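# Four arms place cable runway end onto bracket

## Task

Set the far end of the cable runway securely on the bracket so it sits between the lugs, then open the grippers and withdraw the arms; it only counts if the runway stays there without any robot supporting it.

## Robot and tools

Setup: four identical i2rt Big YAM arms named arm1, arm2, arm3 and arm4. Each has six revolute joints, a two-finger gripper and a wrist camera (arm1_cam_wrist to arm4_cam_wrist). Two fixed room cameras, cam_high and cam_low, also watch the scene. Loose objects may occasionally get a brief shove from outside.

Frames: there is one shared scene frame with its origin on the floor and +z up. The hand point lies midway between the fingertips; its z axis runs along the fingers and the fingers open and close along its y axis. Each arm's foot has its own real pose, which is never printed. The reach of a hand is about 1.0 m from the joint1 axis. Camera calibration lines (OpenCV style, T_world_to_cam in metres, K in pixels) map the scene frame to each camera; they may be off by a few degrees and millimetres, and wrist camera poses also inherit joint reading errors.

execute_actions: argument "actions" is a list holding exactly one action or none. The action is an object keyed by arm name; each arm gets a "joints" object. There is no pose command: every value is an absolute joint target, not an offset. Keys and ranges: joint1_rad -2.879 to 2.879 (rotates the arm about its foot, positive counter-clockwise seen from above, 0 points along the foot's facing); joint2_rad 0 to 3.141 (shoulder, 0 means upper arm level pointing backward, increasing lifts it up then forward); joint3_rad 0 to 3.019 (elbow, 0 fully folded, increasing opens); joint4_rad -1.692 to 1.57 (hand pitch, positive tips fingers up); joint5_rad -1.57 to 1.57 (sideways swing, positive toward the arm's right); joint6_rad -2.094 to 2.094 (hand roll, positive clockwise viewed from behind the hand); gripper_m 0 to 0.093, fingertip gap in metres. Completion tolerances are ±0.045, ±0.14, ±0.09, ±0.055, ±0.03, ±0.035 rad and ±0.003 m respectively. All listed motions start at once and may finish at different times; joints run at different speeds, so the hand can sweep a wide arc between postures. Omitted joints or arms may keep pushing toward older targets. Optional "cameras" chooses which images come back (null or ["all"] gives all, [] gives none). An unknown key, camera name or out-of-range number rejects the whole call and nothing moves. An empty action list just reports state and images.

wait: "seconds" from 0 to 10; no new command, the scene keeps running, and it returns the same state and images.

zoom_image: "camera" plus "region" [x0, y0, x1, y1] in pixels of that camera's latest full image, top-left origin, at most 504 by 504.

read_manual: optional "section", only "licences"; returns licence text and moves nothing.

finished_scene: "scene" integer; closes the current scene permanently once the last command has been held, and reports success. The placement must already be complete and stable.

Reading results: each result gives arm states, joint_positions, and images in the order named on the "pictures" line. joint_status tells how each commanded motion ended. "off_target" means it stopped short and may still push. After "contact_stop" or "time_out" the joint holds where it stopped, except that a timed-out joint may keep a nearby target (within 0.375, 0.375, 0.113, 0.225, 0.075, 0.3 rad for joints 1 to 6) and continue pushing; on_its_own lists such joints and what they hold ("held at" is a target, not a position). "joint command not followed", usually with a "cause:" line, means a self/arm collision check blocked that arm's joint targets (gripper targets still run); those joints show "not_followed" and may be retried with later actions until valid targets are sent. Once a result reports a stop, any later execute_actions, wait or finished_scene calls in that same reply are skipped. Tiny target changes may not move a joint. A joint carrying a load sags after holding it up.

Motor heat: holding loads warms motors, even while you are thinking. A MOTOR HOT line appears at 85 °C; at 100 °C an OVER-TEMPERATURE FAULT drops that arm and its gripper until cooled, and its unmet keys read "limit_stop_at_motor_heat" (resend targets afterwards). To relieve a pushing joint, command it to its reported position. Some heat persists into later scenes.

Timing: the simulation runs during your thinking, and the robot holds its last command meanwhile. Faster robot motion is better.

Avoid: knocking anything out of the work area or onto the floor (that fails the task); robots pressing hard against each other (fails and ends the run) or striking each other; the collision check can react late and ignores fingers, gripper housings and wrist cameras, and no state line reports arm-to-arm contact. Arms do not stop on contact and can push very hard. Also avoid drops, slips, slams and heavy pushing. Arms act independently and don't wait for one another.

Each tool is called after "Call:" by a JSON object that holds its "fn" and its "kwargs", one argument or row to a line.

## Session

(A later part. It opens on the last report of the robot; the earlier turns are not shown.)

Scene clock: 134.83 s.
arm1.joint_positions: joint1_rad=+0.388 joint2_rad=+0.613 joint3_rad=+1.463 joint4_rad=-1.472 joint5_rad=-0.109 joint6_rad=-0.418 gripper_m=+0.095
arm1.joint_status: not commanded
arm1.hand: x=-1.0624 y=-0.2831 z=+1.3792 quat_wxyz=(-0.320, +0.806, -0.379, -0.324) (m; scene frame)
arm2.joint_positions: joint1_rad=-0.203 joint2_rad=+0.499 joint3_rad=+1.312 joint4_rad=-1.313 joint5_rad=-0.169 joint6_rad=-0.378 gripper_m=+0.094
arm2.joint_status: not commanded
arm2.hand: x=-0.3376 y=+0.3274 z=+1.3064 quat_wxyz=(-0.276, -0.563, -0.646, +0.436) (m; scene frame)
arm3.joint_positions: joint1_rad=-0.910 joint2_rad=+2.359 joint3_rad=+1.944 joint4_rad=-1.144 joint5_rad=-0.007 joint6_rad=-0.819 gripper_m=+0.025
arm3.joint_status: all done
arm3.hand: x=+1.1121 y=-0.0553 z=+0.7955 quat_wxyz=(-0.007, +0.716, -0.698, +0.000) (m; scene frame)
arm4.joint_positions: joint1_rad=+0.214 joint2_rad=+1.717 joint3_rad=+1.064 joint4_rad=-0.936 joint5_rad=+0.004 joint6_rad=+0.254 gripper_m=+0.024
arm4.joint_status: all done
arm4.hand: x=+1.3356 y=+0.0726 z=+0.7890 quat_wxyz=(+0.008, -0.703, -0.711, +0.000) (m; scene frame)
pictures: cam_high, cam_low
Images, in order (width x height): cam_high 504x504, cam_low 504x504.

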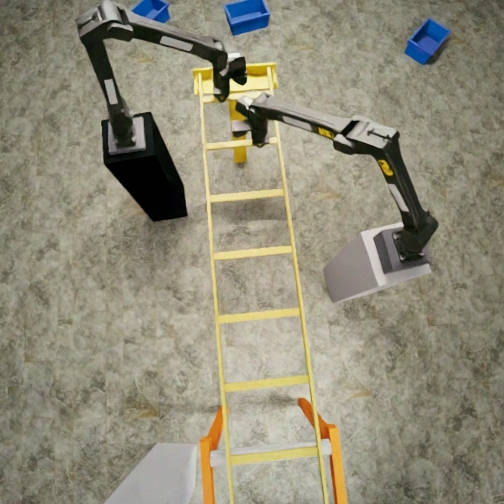

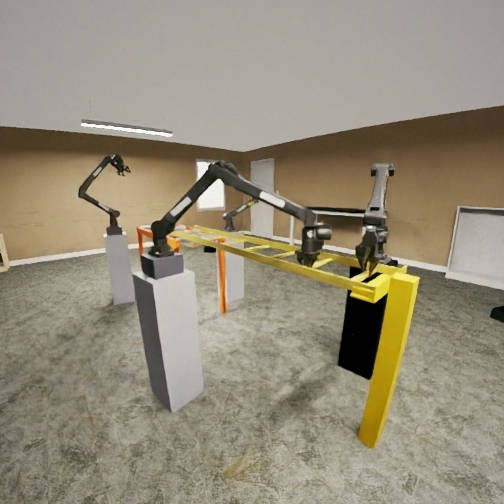

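Call:
{"fn": "execute_actions", "kwargs": {
  "actions": [
    {"arm3":{"joints":{"gripper_m":0.06}},"arm4":{"joints":{"gripper_m":0.06}}}
  ],
  "cameras": []
}}

Call:
{"fn": "execute_actions", "kwargs": {
  "actions": [
    {"arm3":{"joints":{"joint2_rad":1.5}},"arm4":{"joints":{"joint2_rad":0.9,"joint3_rad":1.2}}}
  ],
  "cameras": ["cam_high","cam_low"]
}}

Call:
{"fn": "zoom_image", "kwargs": {
  "camera": "cam_high",
  "region": [170,30,310,130]
}}

Scene clock: 140.77 s.
arm1.joint_positions: joint1_rad=+0.388 joint2_rad=+0.613 joint3_rad=+1.463 joint4_rad=-1.472 joint5_rad=-0.109 joint6_rad=-0.418 gripper_m=+0.095
arm1.joint_status: not commanded
arm1.hand: x=-1.0624 y=-0.2831 z=+1.3792 quat_wxyz=(-0.320, +0.806, -0.379, -0.324) (m; scene frame)
arm2.joint_positions: joint1_rad=-0.203 joint2_rad=+0.499 joint3_rad=+1.312 joint4_rad=-1.313 joint5_rad=-0.169 joint6_rad=-0.378 gripper_m=+0.094
arm2.joint_status: not commanded
arm2.hand: x=-0.3376 y=+0.3274 z=+1.3064 quat_wxyz=(-0.276, -0.563, -0.646, +0.436) (m; scene frame)
arm3.joint_positions: joint1_rad=-0.910 joint2_rad=+2.342 joint3_rad=+1.944 joint4_rad=-1.144 joint5_rad=-0.004 joint6_rad=-0.819 gripper_m=+0.060
arm3.joint_status: all done
arm3.hand: x=+1.1143 y=-0.0536 z=+0.8068 quat_wxyz=(-0.015, +0.716, -0.698, +0.002) (m; scene frame)
arm4.joint_positions: joint1_rad=+0.214 joint2_rad=+1.693 joint3_rad=+1.064 joint4_rad=-0.940 joint5_rad=+0.002 joint6_rad=+0.254 gripper_m=+0.060
arm4.joint_status: all done
arm4.hand: x=+1.3363 y=+0.0710 z=+0.7992 quat_wxyz=(-0.001, -0.703, -0.711, +0.005) (m; scene frame)
pictures: none
No camera images: the call's "cameras" was empty. Leave "cameras" out to get every camera's image.

Scene clock: 142.63 s.
arm1.joint_positions: joint1_rad=+0.388 joint2_rad=+0.613 joint3_rad=+1.463 joint4_rad=-1.472 joint5_rad=-0.109 joint6_rad=-0.418 gripper_m=+0.095
arm1.joint_status: not commanded
arm1.hand: x=-1.0624 y=-0.2831 z=+1.3792 quat_wxyz=(-0.320, +0.806, -0.379, -0.324) (m; scene frame)
arm2.joint_positions: joint1_rad=-0.203 joint2_rad=+0.499 joint3_rad=+1.312 joint4_rad=-1.313 joint5_rad=-0.169 joint6_rad=-0.378 gripper_m=+0.094
arm2.joint_status: not commanded
arm2.hand: x=-0.3376 y=+0.3274 z=+1.3064 quat_wxyz=(-0.276, -0.563, -0.646, +0.436) (m; scene frame)
arm3.joint_positions: joint1_rad=-0.910 joint2_rad=+1.503 joint3_rad=+1.951 joint4_rad=-1.144 joint5_rad=-0.004 joint6_rad=-0.819 gripper_m=+0.060
arm3.joint_status: all done
arm3.hand: x=+1.0416 y=-0.1197 z=+1.3665 quat_wxyz=(-0.425, +0.650, -0.630, +0.010) (m; scene frame)
arm4.joint_positions: joint1_rad=+0.214 joint2_rad=+0.890 joint3_rad=+1.164 joint4_rad=-0.944 joint5_rad=+0.002 joint6_rad=+0.254 gripper_m=+0.060
arm4.joint_status: all done
arm4.hand: x=+1.3255 y=+0.1194 z=+1.1897 quat_wxyz=(-0.377, -0.632, -0.640, +0.222) (m; scene frame)
pictures: cam_high, cam_low
Images, in order (width x height): cam_high 504x504, cam_low 504x504.

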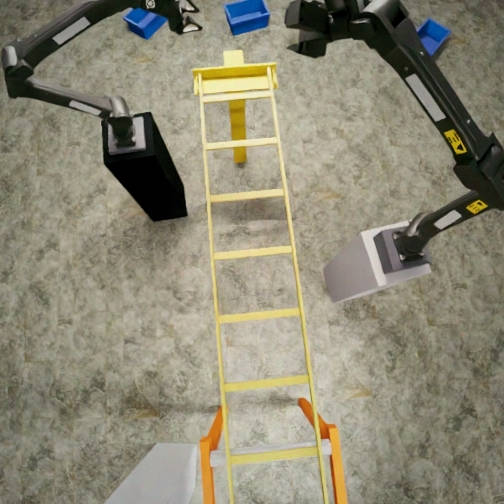

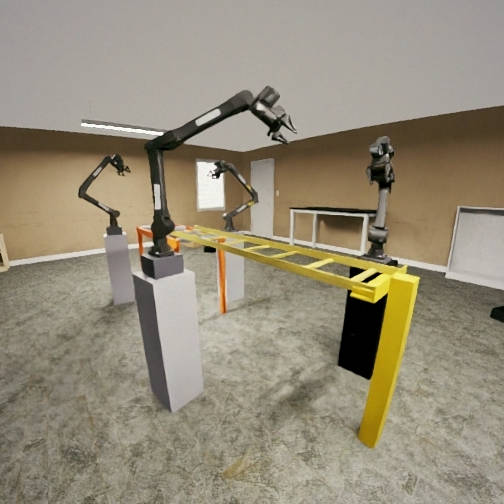

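Region (170, 30, 310, 130) of cam_high's 504x504 image, scaled by 3.600, with more detail than that image has; it fills the top 360 rows of this view, and the rest is white.

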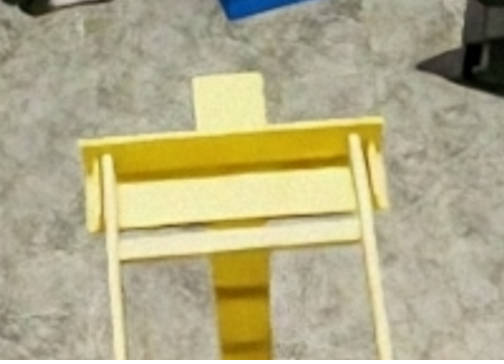

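Call:
{"fn": "finished_scene", "kwargs": {
  "scene": 1
}}

The scene is finished: the task was done.


## Next scene

The same job, from a new start.

Call:
{"fn": "execute_actions", "kwargs": {
  "actions": []
}}

Scene clock: 0.00 s.
arm1.joint_positions: joint1_rad=-0.242 joint2_rad=+0.527 joint3_rad=+1.383 joint4_rad=-1.453 joint5_rad=-0.126 joint6_rad=-0.463 gripper_m=+0.095
arm1.joint_status: not commanded
arm1.hand: x=-0.9475 y=-0.3021 z=+1.3619 quat_wxyz=(-0.418, +0.661, -0.587, -0.209) (m; scene frame)
arm2.joint_positions: joint1_rad=-0.171 joint2_rad=+0.573 joint3_rad=+1.436 joint4_rad=-1.548 joint5_rad=-0.236 joint6_rad=+0.505 gripper_m=+0.094
arm2.joint_status: not commanded
arm2.hand: x=-0.3137 y=+0.3443 z=+1.3050 quat_wxyz=(-0.398, -0.814, -0.377, +0.192) (m; scene frame)
arm3.joint_positions: joint1_rad=-0.128 joint2_rad=+0.438 joint3_rad=+1.400 joint4_rad=-1.197 joint5_rad=+0.109 joint6_rad=-0.335 gripper_m=+0.095
arm3.joint_status: not commanded
arm3.hand: x=+0.6367 y=-0.3743 z=+1.4527 quat_wxyz=(-0.532, +0.619, -0.484, -0.318) (m; scene frame)
arm4.joint_positions: joint1_rad=+0.240 joint2_rad=+0.512 joint3_rad=+1.446 joint4_rad=-1.261 joint5_rad=+0.245 joint6_rad=+0.182 gripper_m=+0.094
arm4.joint_status: not commanded
arm4.hand: x=+1.2342 y=+0.3190 z=+1.3757 quat_wxyz=(-0.443, -0.589, -0.553, +0.389) (m; scene frame)
pictures: arm1_cam_wrist, arm2_cam_wrist, arm3_cam_wrist, arm4_cam_wrist, cam_high, cam_low
camera_calibration (this result's frames):
arm1_cam_wrist: T_world_to_cam=[[0.950454, -0.0470333, 0.307286, 0.468685], [0.0491142, -0.953353, -0.297834, 0.170438], [0.30696, 0.29817, -0.903809, 1.73153], [0, 0, 0, 1]] pos_world=[-0.985345, -0.331759, 1.47172]
arm2_cam_wrist: T_world_to_cam=[[-0.77269, 0.398844, -0.493835, 0.256981], [0.529404, 0.834157, -0.15464, 0.0832466], [0.350259, -0.380927, -0.855695, 1.48148], [0, 0, 0, 1]] pos_world=[-0.364407, 0.392401, 1.40748]
arm3_cam_wrist: T_world_to_cam=[[0.936199, -0.038854, 0.349317, -1.1186], [0.189449, -0.781349, -0.594646, 0.449602], [0.296043, 0.622884, -0.724137, 1.21811], [0, 0, 0, 1]] pos_world=[0.601446, -0.450909, 1.54018]
arm4_cam_wrist: T_world_to_cam=[[-0.993537, -0.00113132, -0.113507, 1.38257], [0.065597, 0.810355, -0.582255, 0.468271], [0.0926394, -0.585938, -0.805044, 1.30491], [0, 0, 0, 1]] pos_world=[1.22203, 0.386695, 1.4801]
Images, in order (width x height): arm1_cam_wrist 504x504, arm2_cam_wrist 504x504, arm3_cam_wrist 504x504, arm4_cam_wrist 504x504, cam_high 504x504, cam_low 504x504.

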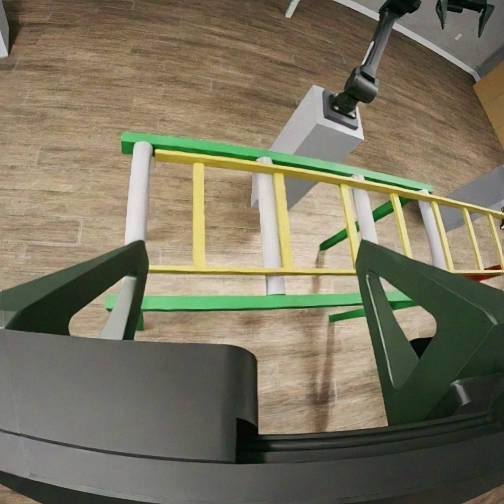

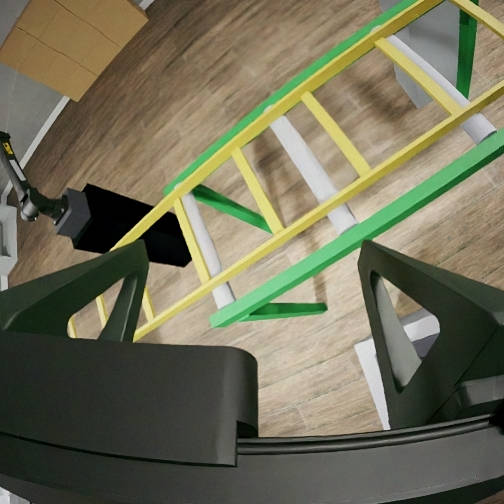

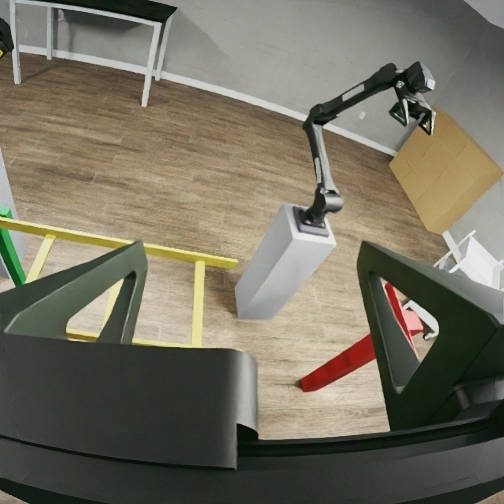

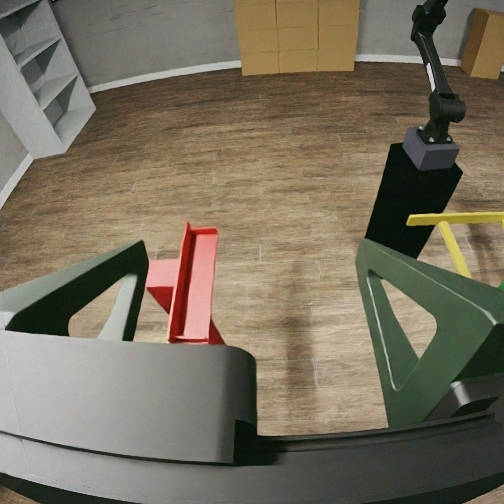

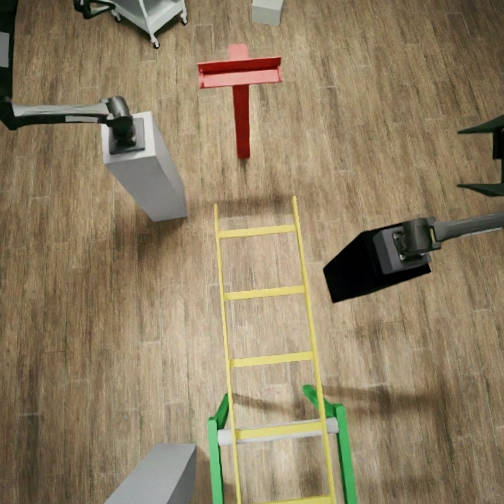

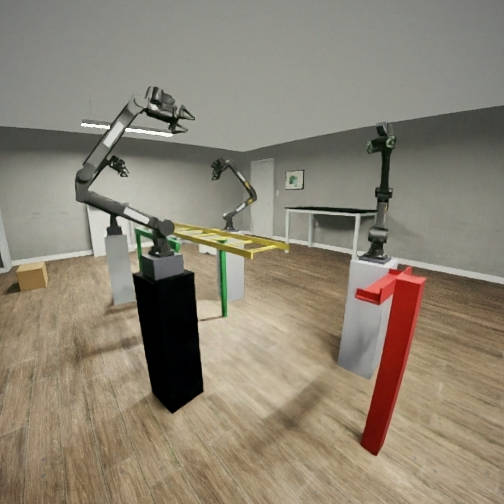

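Call:
{"fn": "execute_actions", "kwargs": {
  "actions": [
    {"arm3":{"joints":{"joint1_rad":0.136,"joint2_rad":1.685,"joint3_rad":1.22,"joint4_rad":-1.096,"joint5_rad":0,"joint6_rad":0.247}},"arm4":{"joints":{"joint1_rad":-0.882,"joint2_rad":2.15,"joint3_rad":2.15,"joint4_rad":-1.544,"joint5_rad":0,"joint6_rad":-0.84}}}
  ],
  "cameras": ["arm3_cam_wrist","arm4_cam_wrist"]
}}

Scene clock: 12.77 s.
arm1.joint_positions: joint1_rad=-0.242 joint2_rad=+0.527 joint3_rad=+1.383 joint4_rad=-1.453 joint5_rad=-0.126 joint6_rad=-0.463 gripper_m=+0.095
arm1.joint_status: not commanded
arm1.hand: x=-0.9475 y=-0.3021 z=+1.3619 quat_wxyz=(-0.418, +0.661, -0.587, -0.209) (m; scene frame)
arm2.joint_positions: joint1_rad=-0.171 joint2_rad=+0.573 joint3_rad=+1.436 joint4_rad=-1.548 joint5_rad=-0.236 joint6_rad=+0.505 gripper_m=+0.094
arm2.joint_status: not commanded
arm2.hand: x=-0.3137 y=+0.3443 z=+1.3050 quat_wxyz=(-0.398, -0.814, -0.377, +0.192) (m; scene frame)
arm3.joint_positions: joint1_rad=+0.131 joint2_rad=+1.681 joint3_rad=+1.225 joint4_rad=-1.102 joint5_rad=+0.003 joint6_rad=+0.237 gripper_m=+0.095
arm3.joint_status: all done
arm3.hand: x=+0.5033 y=-0.0772 z=+0.9273 quat_wxyz=(-0.006, +0.711, -0.703, -0.001) (m; scene frame)
arm4.joint_positions: joint1_rad=-0.888 joint2_rad=+2.171 joint3_rad=+2.123 joint4_rad=-1.535 joint5_rad=+0.001 joint6_rad=-0.825 gripper_m=+0.094
arm4.joint_status: all done
arm4.hand: x=+0.7234 y=+0.0515 z=+0.9144 quat_wxyz=(+0.000, -0.711, -0.704, -0.003) (m; scene frame)
pictures: arm3_cam_wrist, arm4_cam_wrist
camera_calibration (this result's frames):
arm3_cam_wrist: T_world_to_cam=[[0.999891, 0.00775327, 0.0125266, -0.514783], [-0.0010242, -0.811662, 0.584126, -0.604968], [0.0146963, -0.584075, -0.811566, 0.821556], [0, 0, 0, 1]] pos_world=[0.502034, -0.00718803, 1.02657]
arm4_cam_wrist: T_world_to_cam=[[-0.999446, 0.0322098, -0.00841839, 0.728864], [0.0209158, 0.804235, 0.593943, -0.592913], [0.0259011, 0.593438, -0.804463, 0.811146], [0, 0, 0, 1]] pos_world=[0.719852, -0.0279996, 1.01083]
Images, in order (width x height): arm3_cam_wrist 504x504, arm4_cam_wrist 504x504.

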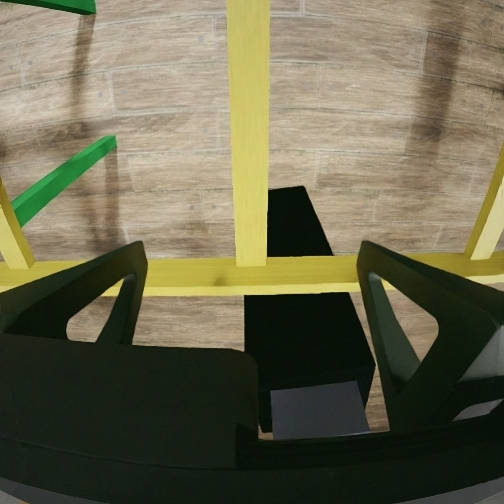

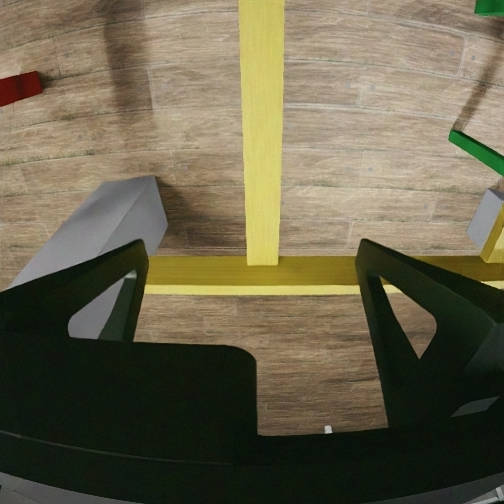

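Call:
{"fn": "execute_actions", "kwargs": {
  "actions": [
    {"arm3":{"joints":{"joint2_rad":1.854,"joint3_rad":1.11,"joint4_rad":-0.82}},"arm4":{"joints":{"joint2_rad":2.217,"joint3_rad":1.96,"joint4_rad":-1.29}}}
  ],
  "cameras": []
}}

Call:
{"fn": "execute_actions", "kwargs": {
  "actions": [
    {"arm3":{"joints":{"gripper_m":0}},"arm4":{"joints":{"gripper_m":0}}}
  ],
  "cameras": ["arm3_cam_wrist","arm4_cam_wrist"]
}}

Call:
{"fn": "execute_actions", "kwargs": {
  "actions": [
    {"arm3":{"joints":{"joint1_rad":-0.11,"joint2_rad":1.79,"joint3_rad":1.13,"joint4_rad":-0.84,"joint6_rad":0}},"arm4":{"joints":{"joint1_rad":-0.76,"joint2_rad":1.93,"joint3_rad":1.6,"joint4_rad":-1.15,"joint6_rad":-0.7}}}
  ],
  "cameras": []
}}

Scene clock: 27.83 s.
arm1.joint_positions: joint1_rad=-0.242 joint2_rad=+0.527 joint3_rad=+1.383 joint4_rad=-1.453 joint5_rad=-0.126 joint6_rad=-0.463 gripper_m=+0.095
arm1.joint_status: not commanded
arm1.hand: x=-0.9475 y=-0.3021 z=+1.3619 quat_wxyz=(-0.418, +0.661, -0.587, -0.209) (m; scene frame)
arm2.joint_positions: joint1_rad=-0.171 joint2_rad=+0.573 joint3_rad=+1.436 joint4_rad=-1.548 joint5_rad=-0.236 joint6_rad=+0.505 gripper_m=+0.094
arm2.joint_status: not commanded
arm2.hand: x=-0.3137 y=+0.3443 z=+1.3050 quat_wxyz=(-0.398, -0.814, -0.377, +0.192) (m; scene frame)
arm3.joint_positions: joint1_rad=+0.131 joint2_rad=+1.865 joint3_rad=+1.107 joint4_rad=-0.831 joint5_rad=+0.003 joint6_rad=+0.237 gripper_m=+0.095
arm3.joint_status: all done
arm3.hand: x=+0.5060 y=-0.0849 z=+0.8065 quat_wxyz=(+0.002, +0.711, -0.703, +0.012) (m; scene frame)
arm4.joint_positions: joint1_rad=-0.888 joint2_rad=+2.230 joint3_rad=+1.950 joint4_rad=-1.301 joint5_rad=+0.001 joint6_rad=-0.826 gripper_m=+0.094
arm4.joint_status: all done
arm4.hand: x=+0.7217 y=+0.0497 z=+0.8110 quat_wxyz=(+0.000, -0.710, -0.704, -0.002) (m; scene frame)
pictures: none
No camera images: the call's "cameras" was empty. Leave "cameras" out to get every camera's image.

Scene clock: 28.57 s.
arm1.joint_positions: joint1_rad=-0.242 joint2_rad=+0.527 joint3_rad=+1.383 joint4_rad=-1.453 joint5_rad=-0.126 joint6_rad=-0.463 gripper_m=+0.095
arm1.joint_status: not commanded
arm1.hand: x=-0.9475 y=-0.3021 z=+1.3619 quat_wxyz=(-0.418, +0.661, -0.587, -0.209) (m; scene frame)
arm2.joint_positions: joint1_rad=-0.171 joint2_rad=+0.573 joint3_rad=+1.436 joint4_rad=-1.548 joint5_rad=-0.236 joint6_rad=+0.505 gripper_m=+0.094
arm2.joint_status: not commanded
arm2.hand: x=-0.3137 y=+0.3443 z=+1.3050 quat_wxyz=(-0.398, -0.814, -0.377, +0.192) (m; scene frame)
arm3.joint_positions: joint1_rad=+0.132 joint2_rad=+1.865 joint3_rad=+1.107 joint4_rad=-0.829 joint5_rad=+0.000 joint6_rad=+0.234 gripper_m=+0.025
arm3.joint_status: gripper_m off_target (ended at +0.025, target +0.000)
arm3.hand: x=+0.5051 y=-0.0847 z=+0.8065 quat_wxyz=(+0.003, +0.712, -0.702, +0.011) (m; scene frame)
arm4.joint_positions: joint1_rad=-0.889 joint2_rad=+2.230 joint3_rad=+1.949 joint4_rad=-1.291 joint5_rad=+0.006 joint6_rad=-0.835 gripper_m=+0.024
arm4.joint_status: gripper_m off_target (ended at +0.024, target +0.000)
arm4.hand: x=+0.7189 y=+0.0494 z=+0.8109 quat_wxyz=(+0.003, -0.707, -0.707, +0.003) (m; scene frame)
pictures: arm3_cam_wrist, arm4_cam_wrist
camera_calibration (this result's frames):
arm3_cam_wrist: T_world_to_cam=[[0.999787, 0.0118025, 0.0169482, -0.518197], [-0.000929926, -0.794065, 0.607832, -0.558166], [0.0206319, -0.607719, -0.793884, 0.699875], [0, 0, 0, 1]] pos_world=[0.503128, -0.0117764, 0.903674]
arm4_cam_wrist: T_world_to_cam=[[-0.999719, 0.0234439, 0.00353081, 0.71449], [0.0210077, 0.806931, 0.590272, -0.526886], [0.0109892, 0.59018, -0.807197, 0.742312], [0, 0, 0, 1]] pos_world=[0.7172, -0.0296871, 0.907675]
Images, in order (width x height): arm3_cam_wrist 504x504, arm4_cam_wrist 504x504.

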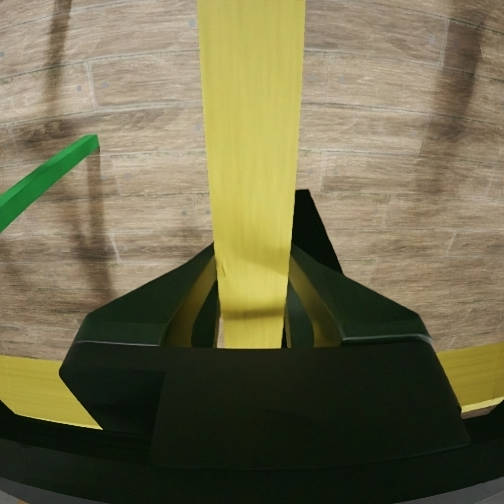

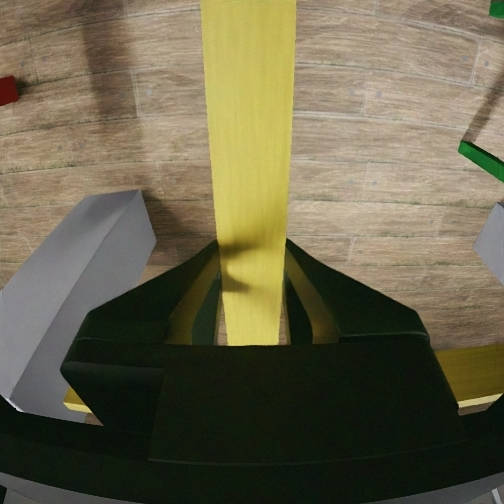

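Scene clock: 30.03 s.
arm1.joint_positions: joint1_rad=-0.242 joint2_rad=+0.527 joint3_rad=+1.383 joint4_rad=-1.453 joint5_rad=-0.126 joint6_rad=-0.463 gripper_m=+0.095
arm1.joint_status: not commanded
arm1.hand: x=-0.9475 y=-0.3021 z=+1.3619 quat_wxyz=(-0.418, +0.661, -0.587, -0.209) (m; scene frame)
arm2.joint_positions: joint1_rad=-0.171 joint2_rad=+0.573 joint3_rad=+1.436 joint4_rad=-1.548 joint5_rad=-0.236 joint6_rad=+0.505 gripper_m=+0.094
arm2.joint_status: not commanded
arm2.hand: x=-0.3137 y=+0.3443 z=+1.3050 quat_wxyz=(-0.398, -0.814, -0.377, +0.192) (m; scene frame)
arm3.joint_positions: joint1_rad=-0.125 joint2_rad=+1.859 joint3_rad=+1.099 joint4_rad=-0.840 joint5_rad=+0.003 joint6_rad=-0.031 gripper_m=+0.025
arm3.joint_status: all done
arm3.hand: x=+0.6251 y=-0.0760 z=+0.8079 quat_wxyz=(+0.008, +0.715, -0.699, +0.015) (m; scene frame)
arm4.joint_positions: joint1_rad=-0.758 joint2_rad=+1.999 joint3_rad=+1.556 joint4_rad=-1.129 joint5_rad=+0.006 joint6_rad=-0.714 gripper_m=+0.024
arm4.joint_status: all done
arm4.hand: x=+0.8395 y=+0.0552 z=+0.8113 quat_wxyz=(+0.003, -0.704, -0.710, +0.003) (m; scene frame)
pictures: none
No camera images: the call's "cameras" was empty. Leave "cameras" out to get every camera's image.

Call:
{"fn": "execute_actions", "kwargs": {
  "actions": [
    {"arm3":{"joints":{"joint1_rad":-0.35,"joint2_rad":1.79,"joint3_rad":1.2,"joint4_rad":-0.854,"joint6_rad":-0.255}},"arm4":{"joints":{"joint1_rad":-0.596,"joint2_rad":1.75,"joint3_rad":1.36,"joint4_rad":-1.072,"joint6_rad":-0.55}}}
  ],
  "cameras": []
}}

Call:
{"fn": "execute_actions", "kwargs": {
  "actions": [
    {"arm3":{"joints":{"joint1_rad":-0.628,"joint2_rad":1.88,"joint3_rad":1.4,"joint4_rad":-0.94,"joint6_rad":-0.53}},"arm4":{"joints":{"joint1_rad":-0.315,"joint2_rad":1.59,"joint3_rad":1.18,"joint4_rad":-1.03,"joint6_rad":-0.27}}}
  ],
  "cameras": []
}}

Call:
{"fn": "execute_actions", "kwargs": {
  "actions": [
    {"arm3":{"joints":{"joint1_rad":-0.826,"joint2_rad":2.05,"joint3_rad":1.71,"joint4_rad":-1.07,"joint6_rad":-0.73}},"arm4":{"joints":{"joint1_rad":-0.005,"joint2_rad":1.54,"joint3_rad":1.15,"joint4_rad":-1.03,"joint6_rad":0.04}}}
  ],
  "cameras": ["cam_high","cam_low"]
}}

Call:
{"fn": "zoom_image", "kwargs": {
  "camera": "cam_high",
  "region": [170,30,310,130]
}}

Call:
{"fn": "zoom_image", "kwargs": {
  "camera": "cam_low",
  "region": [310,230,440,320]
}}

Scene clock: 46.97 s.
arm1.joint_positions: joint1_rad=-0.242 joint2_rad=+0.527 joint3_rad=+1.383 joint4_rad=-1.453 joint5_rad=-0.126 joint6_rad=-0.463 gripper_m=+0.095
arm1.joint_status: not commanded
arm1.hand: x=-0.9475 y=-0.3021 z=+1.3619 quat_wxyz=(-0.418, +0.661, -0.587, -0.209) (m; scene frame)
arm2.joint_positions: joint1_rad=-0.171 joint2_rad=+0.573 joint3_rad=+1.436 joint4_rad=-1.548 joint5_rad=-0.236 joint6_rad=+0.505 gripper_m=+0.094
arm2.joint_status: not commanded
arm2.hand: x=-0.3137 y=+0.3443 z=+1.3050 quat_wxyz=(-0.398, -0.814, -0.377, +0.192) (m; scene frame)
arm3.joint_positions: joint1_rad=-0.353 joint2_rad=+1.866 joint3_rad=+1.120 joint4_rad=-0.827 joint5_rad=+0.002 joint6_rad=-0.261 gripper_m=+0.025
arm3.joint_status: all done
arm3.hand: x=+0.7324 y=-0.0765 z=+0.8114 quat_wxyz=(-0.001, +0.716, -0.698, +0.005) (m; scene frame)
arm4.joint_positions: joint1_rad=-0.598 joint2_rad=+1.845 joint3_rad=+1.327 joint4_rad=-1.040 joint5_rad=-0.002 joint6_rad=-0.557 gripper_m=+0.024
arm4.joint_status: all done
arm4.hand: x=+0.9479 y=+0.0517 z=+0.8151 quat_wxyz=(-0.003, -0.703, -0.711, +0.010) (m; scene frame)
pictures: none
No camera images: the call's "cameras" was empty. Leave "cameras" out to get every camera's image.

Scene clock: 48.53 s.
arm1.joint_positions: joint1_rad=-0.242 joint2_rad=+0.527 joint3_rad=+1.383 joint4_rad=-1.453 joint5_rad=-0.126 joint6_rad=-0.463 gripper_m=+0.095
arm1.joint_status: not commanded
arm1.hand: x=-0.9475 y=-0.3021 z=+1.3619 quat_wxyz=(-0.418, +0.661, -0.587, -0.209) (m; scene frame)
arm2.joint_positions: joint1_rad=-0.171 joint2_rad=+0.573 joint3_rad=+1.436 joint4_rad=-1.548 joint5_rad=-0.236 joint6_rad=+0.505 gripper_m=+0.094
arm2.joint_status: not commanded
arm2.hand: x=-0.3137 y=+0.3443 z=+1.3050 quat_wxyz=(-0.398, -0.814, -0.377, +0.192) (m; scene frame)
arm3.joint_positions: joint1_rad=-0.620 joint2_rad=+1.962 joint3_rad=+1.333 joint4_rad=-0.932 joint5_rad=+0.005 joint6_rad=-0.532 gripper_m=+0.025
arm3.joint_status: all done
arm3.hand: x=+0.8818 y=-0.0673 z=+0.8289 quat_wxyz=(-0.007, +0.717, -0.697, +0.005) (m; scene frame)
arm4.joint_positions: joint1_rad=-0.322 joint2_rad=+1.671 joint3_rad=+1.138 joint4_rad=-1.019 joint5_rad=-0.009 joint6_rad=-0.286 gripper_m=+0.024
arm4.joint_status: all done
arm4.hand: x=+1.0988 y=+0.0557 z=+0.8335 quat_wxyz=(-0.009, -0.701, -0.713, +0.010) (m; scene frame)
pictures: none
No camera images: the call's "cameras" was empty. Leave "cameras" out to get every camera's image.

Scene clock: 50.03 s.
arm1.joint_positions: joint1_rad=-0.242 joint2_rad=+0.527 joint3_rad=+1.383 joint4_rad=-1.453 joint5_rad=-0.126 joint6_rad=-0.463 gripper_m=+0.095
arm1.joint_status: not commanded
arm1.hand: x=-0.9475 y=-0.3021 z=+1.3619 quat_wxyz=(-0.418, +0.661, -0.587, -0.209) (m; scene frame)
arm2.joint_positions: joint1_rad=-0.171 joint2_rad=+0.573 joint3_rad=+1.436 joint4_rad=-1.548 joint5_rad=-0.236 joint6_rad=+0.505 gripper_m=+0.094
arm2.joint_status: not commanded
arm2.hand: x=-0.3137 y=+0.3443 z=+1.3050 quat_wxyz=(-0.398, -0.814, -0.377, +0.192) (m; scene frame)
arm3.joint_positions: joint1_rad=-0.818 joint2_rad=+2.138 joint3_rad=+1.647 joint4_rad=-1.060 joint5_rad=-0.004 joint6_rad=-0.732 gripper_m=+0.025
arm3.joint_status: all done
arm3.hand: x=+1.0225 y=-0.0630 z=+0.8328 quat_wxyz=(-0.011, +0.718, -0.696, +0.001) (m; scene frame)
arm4.joint_positions: joint1_rad=-0.005 joint2_rad=+1.634 joint3_rad=+1.094 joint4_rad=-1.020 joint5_rad=-0.008 joint6_rad=+0.028 gripper_m=+0.024
arm4.joint_status: all done
arm4.hand: x=+1.2422 y=+0.0572 z=+0.8338 quat_wxyz=(-0.007, -0.700, -0.714, +0.004) (m; scene frame)
pictures: cam_high, cam_low
Images, in order (width x height): cam_high 504x504, cam_low 504x504.

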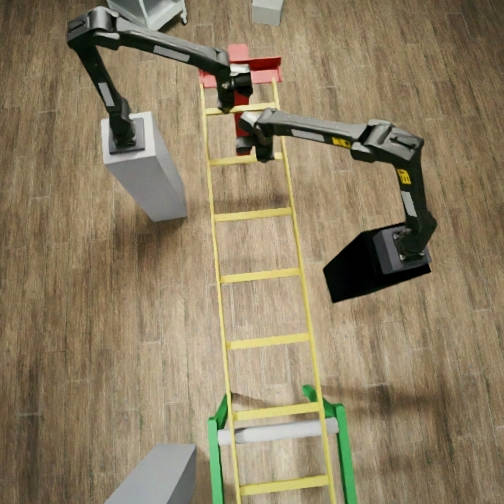

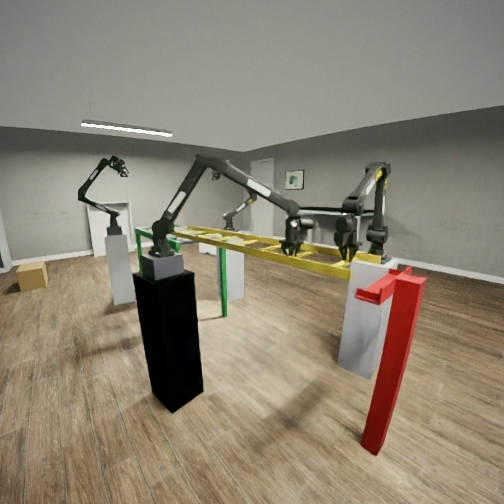

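Region (170, 30, 310, 130) of cam_high's 504x504 image, scaled by 3.600, with more detail than that image has; it fills the top 360 rows of this view, and the rest is white.

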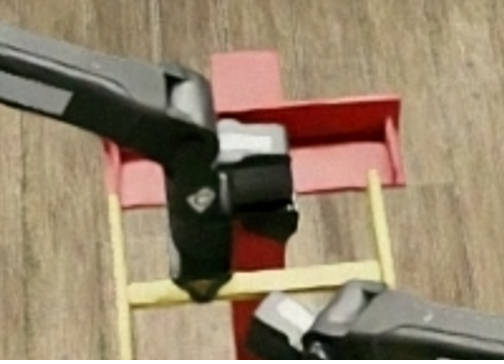

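Region (310, 230, 440, 320) of cam_low's 504x504 image, scaled by 3.877, with more detail than that image has; it fills the top 349 rows of this view, and the rest is white.

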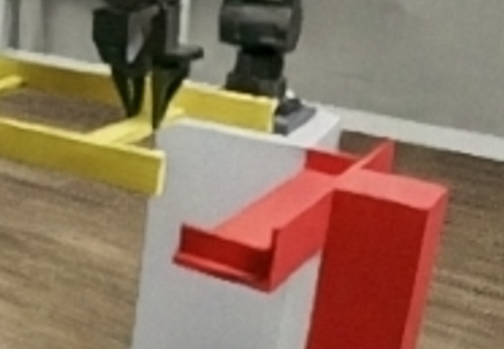

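Call:
{"fn": "execute_actions", "kwargs": {
  "actions": [
    {"arm3":{"joints":{"joint1_rad":-0.96,"joint2_rad":2.26,"joint3_rad":2.11,"joint4_rad":-1.27,"joint6_rad":-0.865}},"arm4":{"joints":{"joint1_rad":0.24,"joint2_rad":1.64,"joint3_rad":1.3,"joint4_rad":-1.075,"joint6_rad":0.29}}}
  ],
  "cameras": ["cam_high","arm4_cam_wrist"]
}}

Call:
{"fn": "zoom_image", "kwargs": {
  "camera": "cam_high",
  "region": [170,30,310,130]
}}

Scene clock: 58.03 s.
arm1.joint_positions: joint1_rad=-0.242 joint2_rad=+0.527 joint3_rad=+1.383 joint4_rad=-1.453 joint5_rad=-0.126 joint6_rad=-0.463 gripper_m=+0.095
arm1.joint_status: not commanded
arm1.hand: x=-0.9475 y=-0.3021 z=+1.3619 quat_wxyz=(-0.418, +0.661, -0.587, -0.209) (m; scene frame)
arm2.joint_positions: joint1_rad=-0.171 joint2_rad=+0.573 joint3_rad=+1.436 joint4_rad=-1.548 joint5_rad=-0.236 joint6_rad=+0.505 gripper_m=+0.094
arm2.joint_status: not commanded
arm2.hand: x=-0.3137 y=+0.3443 z=+1.3050 quat_wxyz=(-0.398, -0.814, -0.377, +0.192) (m; scene frame)
arm3.joint_positions: joint1_rad=-0.952 joint2_rad=+2.345 joint3_rad=+2.006 joint4_rad=-1.243 joint5_rad=-0.007 joint6_rad=-0.862 gripper_m=+0.025
arm3.joint_status: joint3_rad time_out (moved +0.359 of +0.463); the others done
arm3.on_its_own: joint3_rad reads +2.006 and still pushes toward +2.110 since a time_out
arm3.hand: x=+1.1333 y=-0.0748 z=+0.8275 quat_wxyz=(+0.004, +0.716, -0.698, +0.000) (m; scene frame)
arm4.joint_positions: joint1_rad=+0.239 joint2_rad=+1.739 joint3_rad=+1.207 joint4_rad=-1.053 joint5_rad=+0.003 joint6_rad=+0.287 gripper_m=+0.024
arm4.joint_status: joint3_rad time_out (moved +0.113 of +0.206); the others done
arm4.on_its_own: joint3_rad reads +1.207 and still pushes toward +1.300 since a time_out
arm4.hand: x=+1.3567 y=+0.0423 z=+0.8245 quat_wxyz=(+0.006, -0.705, -0.709, +0.001) (m; scene frame)
pictures: arm4_cam_wrist, cam_high
camera_calibration (this result's frames):
arm4_cam_wrist: T_world_to_cam=[[-0.999819, 0.0177215, 0.0069611, 1.34982], [0.0183778, 0.802688, 0.596116, -0.543696], [0.0049765, 0.596136, -0.802868, 0.75485], [0, 0, 0, 1]] pos_world=[1.35581, -0.0374953, 0.920754]
Images, in order (width x height): arm4_cam_wrist 504x504, cam_high 504x504.

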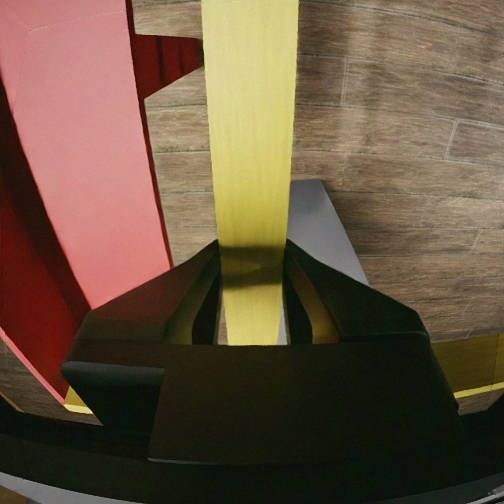

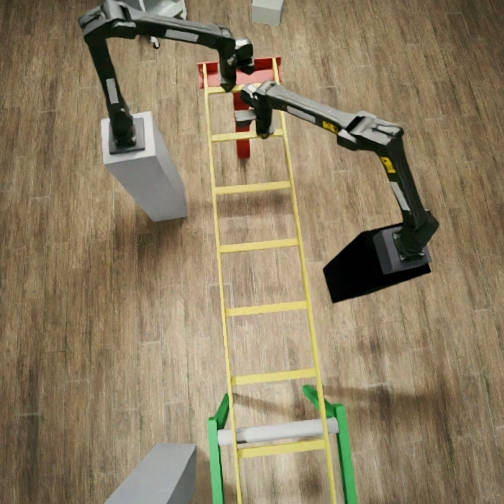

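Region (170, 30, 310, 130) of cam_high's 504x504 image, scaled by 3.600, with more detail than that image has; it fills the top 360 rows of this view, and the rest is white.

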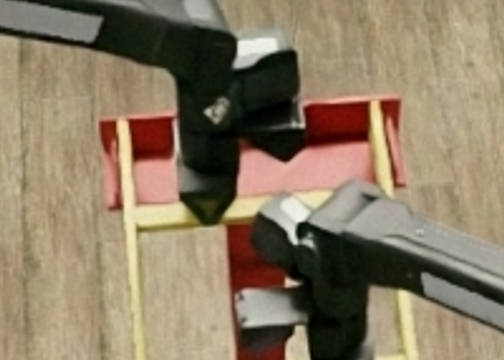

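Call:
{"fn": "execute_actions", "kwargs": {
  "actions": [
    {"arm3":{"joints":{"joint2_rad":2.39,"joint3_rad":2.05,"joint4_rad":-1.2}},"arm4":{"joints":{"joint1_rad":0.27,"joint2_rad":1.75,"joint3_rad":1.2,"joint4_rad":-1.0,"joint6_rad":0.31}}}
  ],
  "cameras": ["cam_high","cam_low"]
}}

Call:
{"fn": "zoom_image", "kwargs": {
  "camera": "cam_high",
  "region": [170,30,310,130]
}}

Scene clock: 64.07 s.
arm1.joint_positions: joint1_rad=-0.242 joint2_rad=+0.527 joint3_rad=+1.383 joint4_rad=-1.453 joint5_rad=-0.126 joint6_rad=-0.463 gripper_m=+0.095
arm1.joint_status: not commanded
arm1.hand: x=-0.9475 y=-0.3021 z=+1.3619 quat_wxyz=(-0.418, +0.661, -0.587, -0.209) (m; scene frame)
arm2.joint_positions: joint1_rad=-0.171 joint2_rad=+0.573 joint3_rad=+1.436 joint4_rad=-1.548 joint5_rad=-0.236 joint6_rad=+0.505 gripper_m=+0.094
arm2.joint_status: not commanded
arm2.hand: x=-0.3137 y=+0.3443 z=+1.3050 quat_wxyz=(-0.398, -0.814, -0.377, +0.192) (m; scene frame)
arm3.joint_positions: joint1_rad=-0.954 joint2_rad=+2.377 joint3_rad=+2.006 joint4_rad=-1.209 joint5_rad=-0.004 joint6_rad=-0.862 gripper_m=+0.025
arm3.joint_status: all done
arm3.hand: x=+1.1366 y=-0.0737 z=+0.8058 quat_wxyz=(+0.003, +0.716, -0.698, +0.001) (m; scene frame)
arm4.joint_positions: joint1_rad=+0.251 joint2_rad=+1.776 joint3_rad=+1.184 joint4_rad=-1.007 joint5_rad=+0.009 joint6_rad=+0.293 gripper_m=+0.024
arm4.joint_status: all done
arm4.hand: x=+1.3608 y=+0.0457 z=+0.8003 quat_wxyz=(+0.014, -0.703, -0.711, +0.001) (m; scene frame)
pictures: cam_high, cam_low
Images, in order (width x height): cam_high 504x504, cam_low 504x504.

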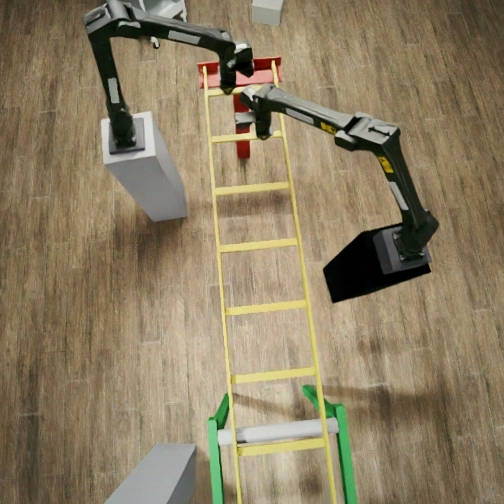

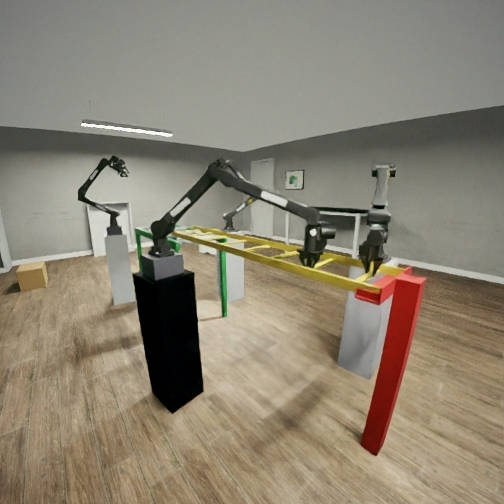

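Region (170, 30, 310, 130) of cam_high's 504x504 image, scaled by 3.600, with more detail than that image has; it fills the top 360 rows of this view, and the rest is white.

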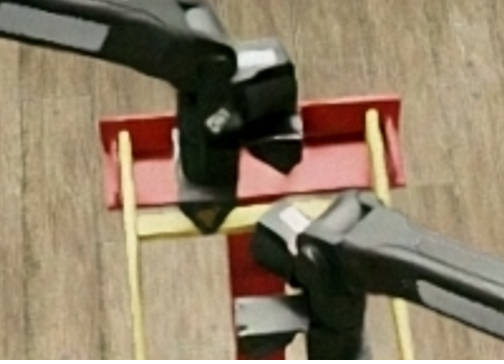

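Call:
{"fn": "execute_actions", "kwargs": {
  "actions": [
    {"arm3":{"joints":{"gripper_m":0.06}},"arm4":{"joints":{"gripper_m":0.06}}}
  ],
  "cameras": []
}}

Call:
{"fn": "execute_actions", "kwargs": {
  "actions": [
    {"arm3":{"joints":{"joint2_rad":1.6}},"arm4":{"joints":{"joint2_rad":1.0}}}
  ],
  "cameras": ["cam_high"]
}}

Scene clock: 70.00 s.
arm1.joint_positions: joint1_rad=-0.242 joint2_rad=+0.527 joint3_rad=+1.383 joint4_rad=-1.453 joint5_rad=-0.126 joint6_rad=-0.463 gripper_m=+0.095
arm1.joint_status: not commanded
arm1.hand: x=-0.9475 y=-0.3021 z=+1.3619 quat_wxyz=(-0.418, +0.661, -0.587, -0.209) (m; scene frame)
arm2.joint_positions: joint1_rad=-0.171 joint2_rad=+0.573 joint3_rad=+1.436 joint4_rad=-1.548 joint5_rad=-0.236 joint6_rad=+0.505 gripper_m=+0.094
arm2.joint_status: not commanded
arm2.hand: x=-0.3137 y=+0.3443 z=+1.3050 quat_wxyz=(-0.398, -0.814, -0.377, +0.192) (m; scene frame)
arm3.joint_positions: joint1_rad=-0.954 joint2_rad=+2.377 joint3_rad=+2.006 joint4_rad=-1.209 joint5_rad=-0.004 joint6_rad=-0.862 gripper_m=+0.060
arm3.joint_status: all done
arm3.hand: x=+1.1367 y=-0.0737 z=+0.8058 quat_wxyz=(+0.003, +0.716, -0.698, +0.002) (m; scene frame)
arm4.joint_positions: joint1_rad=+0.260 joint2_rad=+1.776 joint3_rad=+1.184 joint4_rad=-1.007 joint5_rad=+0.002 joint6_rad=+0.295 gripper_m=+0.060
arm4.joint_status: all done
arm4.hand: x=+1.3656 y=+0.0472 z=+0.8002 quat_wxyz=(+0.012, -0.701, -0.713, -0.002) (m; scene frame)
pictures: none
No camera images: the call's "cameras" was empty. Leave "cameras" out to get every camera's image.

Scene clock: 71.87 s.
arm1.joint_positions: joint1_rad=-0.242 joint2_rad=+0.527 joint3_rad=+1.383 joint4_rad=-1.453 joint5_rad=-0.126 joint6_rad=-0.463 gripper_m=+0.095
arm1.joint_status: not commanded
arm1.hand: x=-0.9475 y=-0.3021 z=+1.3619 quat_wxyz=(-0.418, +0.661, -0.587, -0.209) (m; scene frame)
arm2.joint_positions: joint1_rad=-0.171 joint2_rad=+0.573 joint3_rad=+1.436 joint4_rad=-1.548 joint5_rad=-0.236 joint6_rad=+0.505 gripper_m=+0.094
arm2.joint_status: not commanded
arm2.hand: x=-0.3137 y=+0.3443 z=+1.3050 quat_wxyz=(-0.398, -0.814, -0.377, +0.192) (m; scene frame)
arm3.joint_positions: joint1_rad=-0.954 joint2_rad=+1.607 joint3_rad=+2.051 joint4_rad=-1.204 joint5_rad=-0.003 joint6_rad=-0.862 gripper_m=+0.060
arm3.joint_status: all done
arm3.hand: x=+1.0816 y=-0.1185 z=+1.3473 quat_wxyz=(-0.395, +0.659, -0.640, +0.027) (m; scene frame)
arm4.joint_positions: joint1_rad=+0.260 joint2_rad=+0.990 joint3_rad=+1.184 joint4_rad=-1.007 joint5_rad=+0.002 joint6_rad=+0.296 gripper_m=+0.060
arm4.joint_status: all done
arm4.hand: x=+1.3483 y=+0.1072 z=+1.1511 quat_wxyz=(-0.328, -0.650, -0.662, +0.176) (m; scene frame)
pictures: cam_high
Images, in order (width x height): cam_high 504x504.

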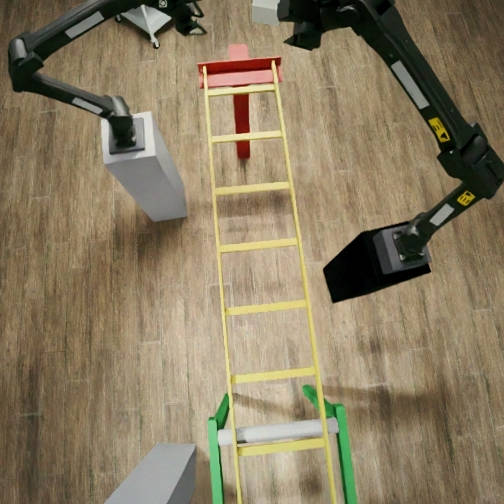

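Call:
{"fn": "finished_scene", "kwargs": {
  "scene": 2
}}

The scene is finished: the task was done.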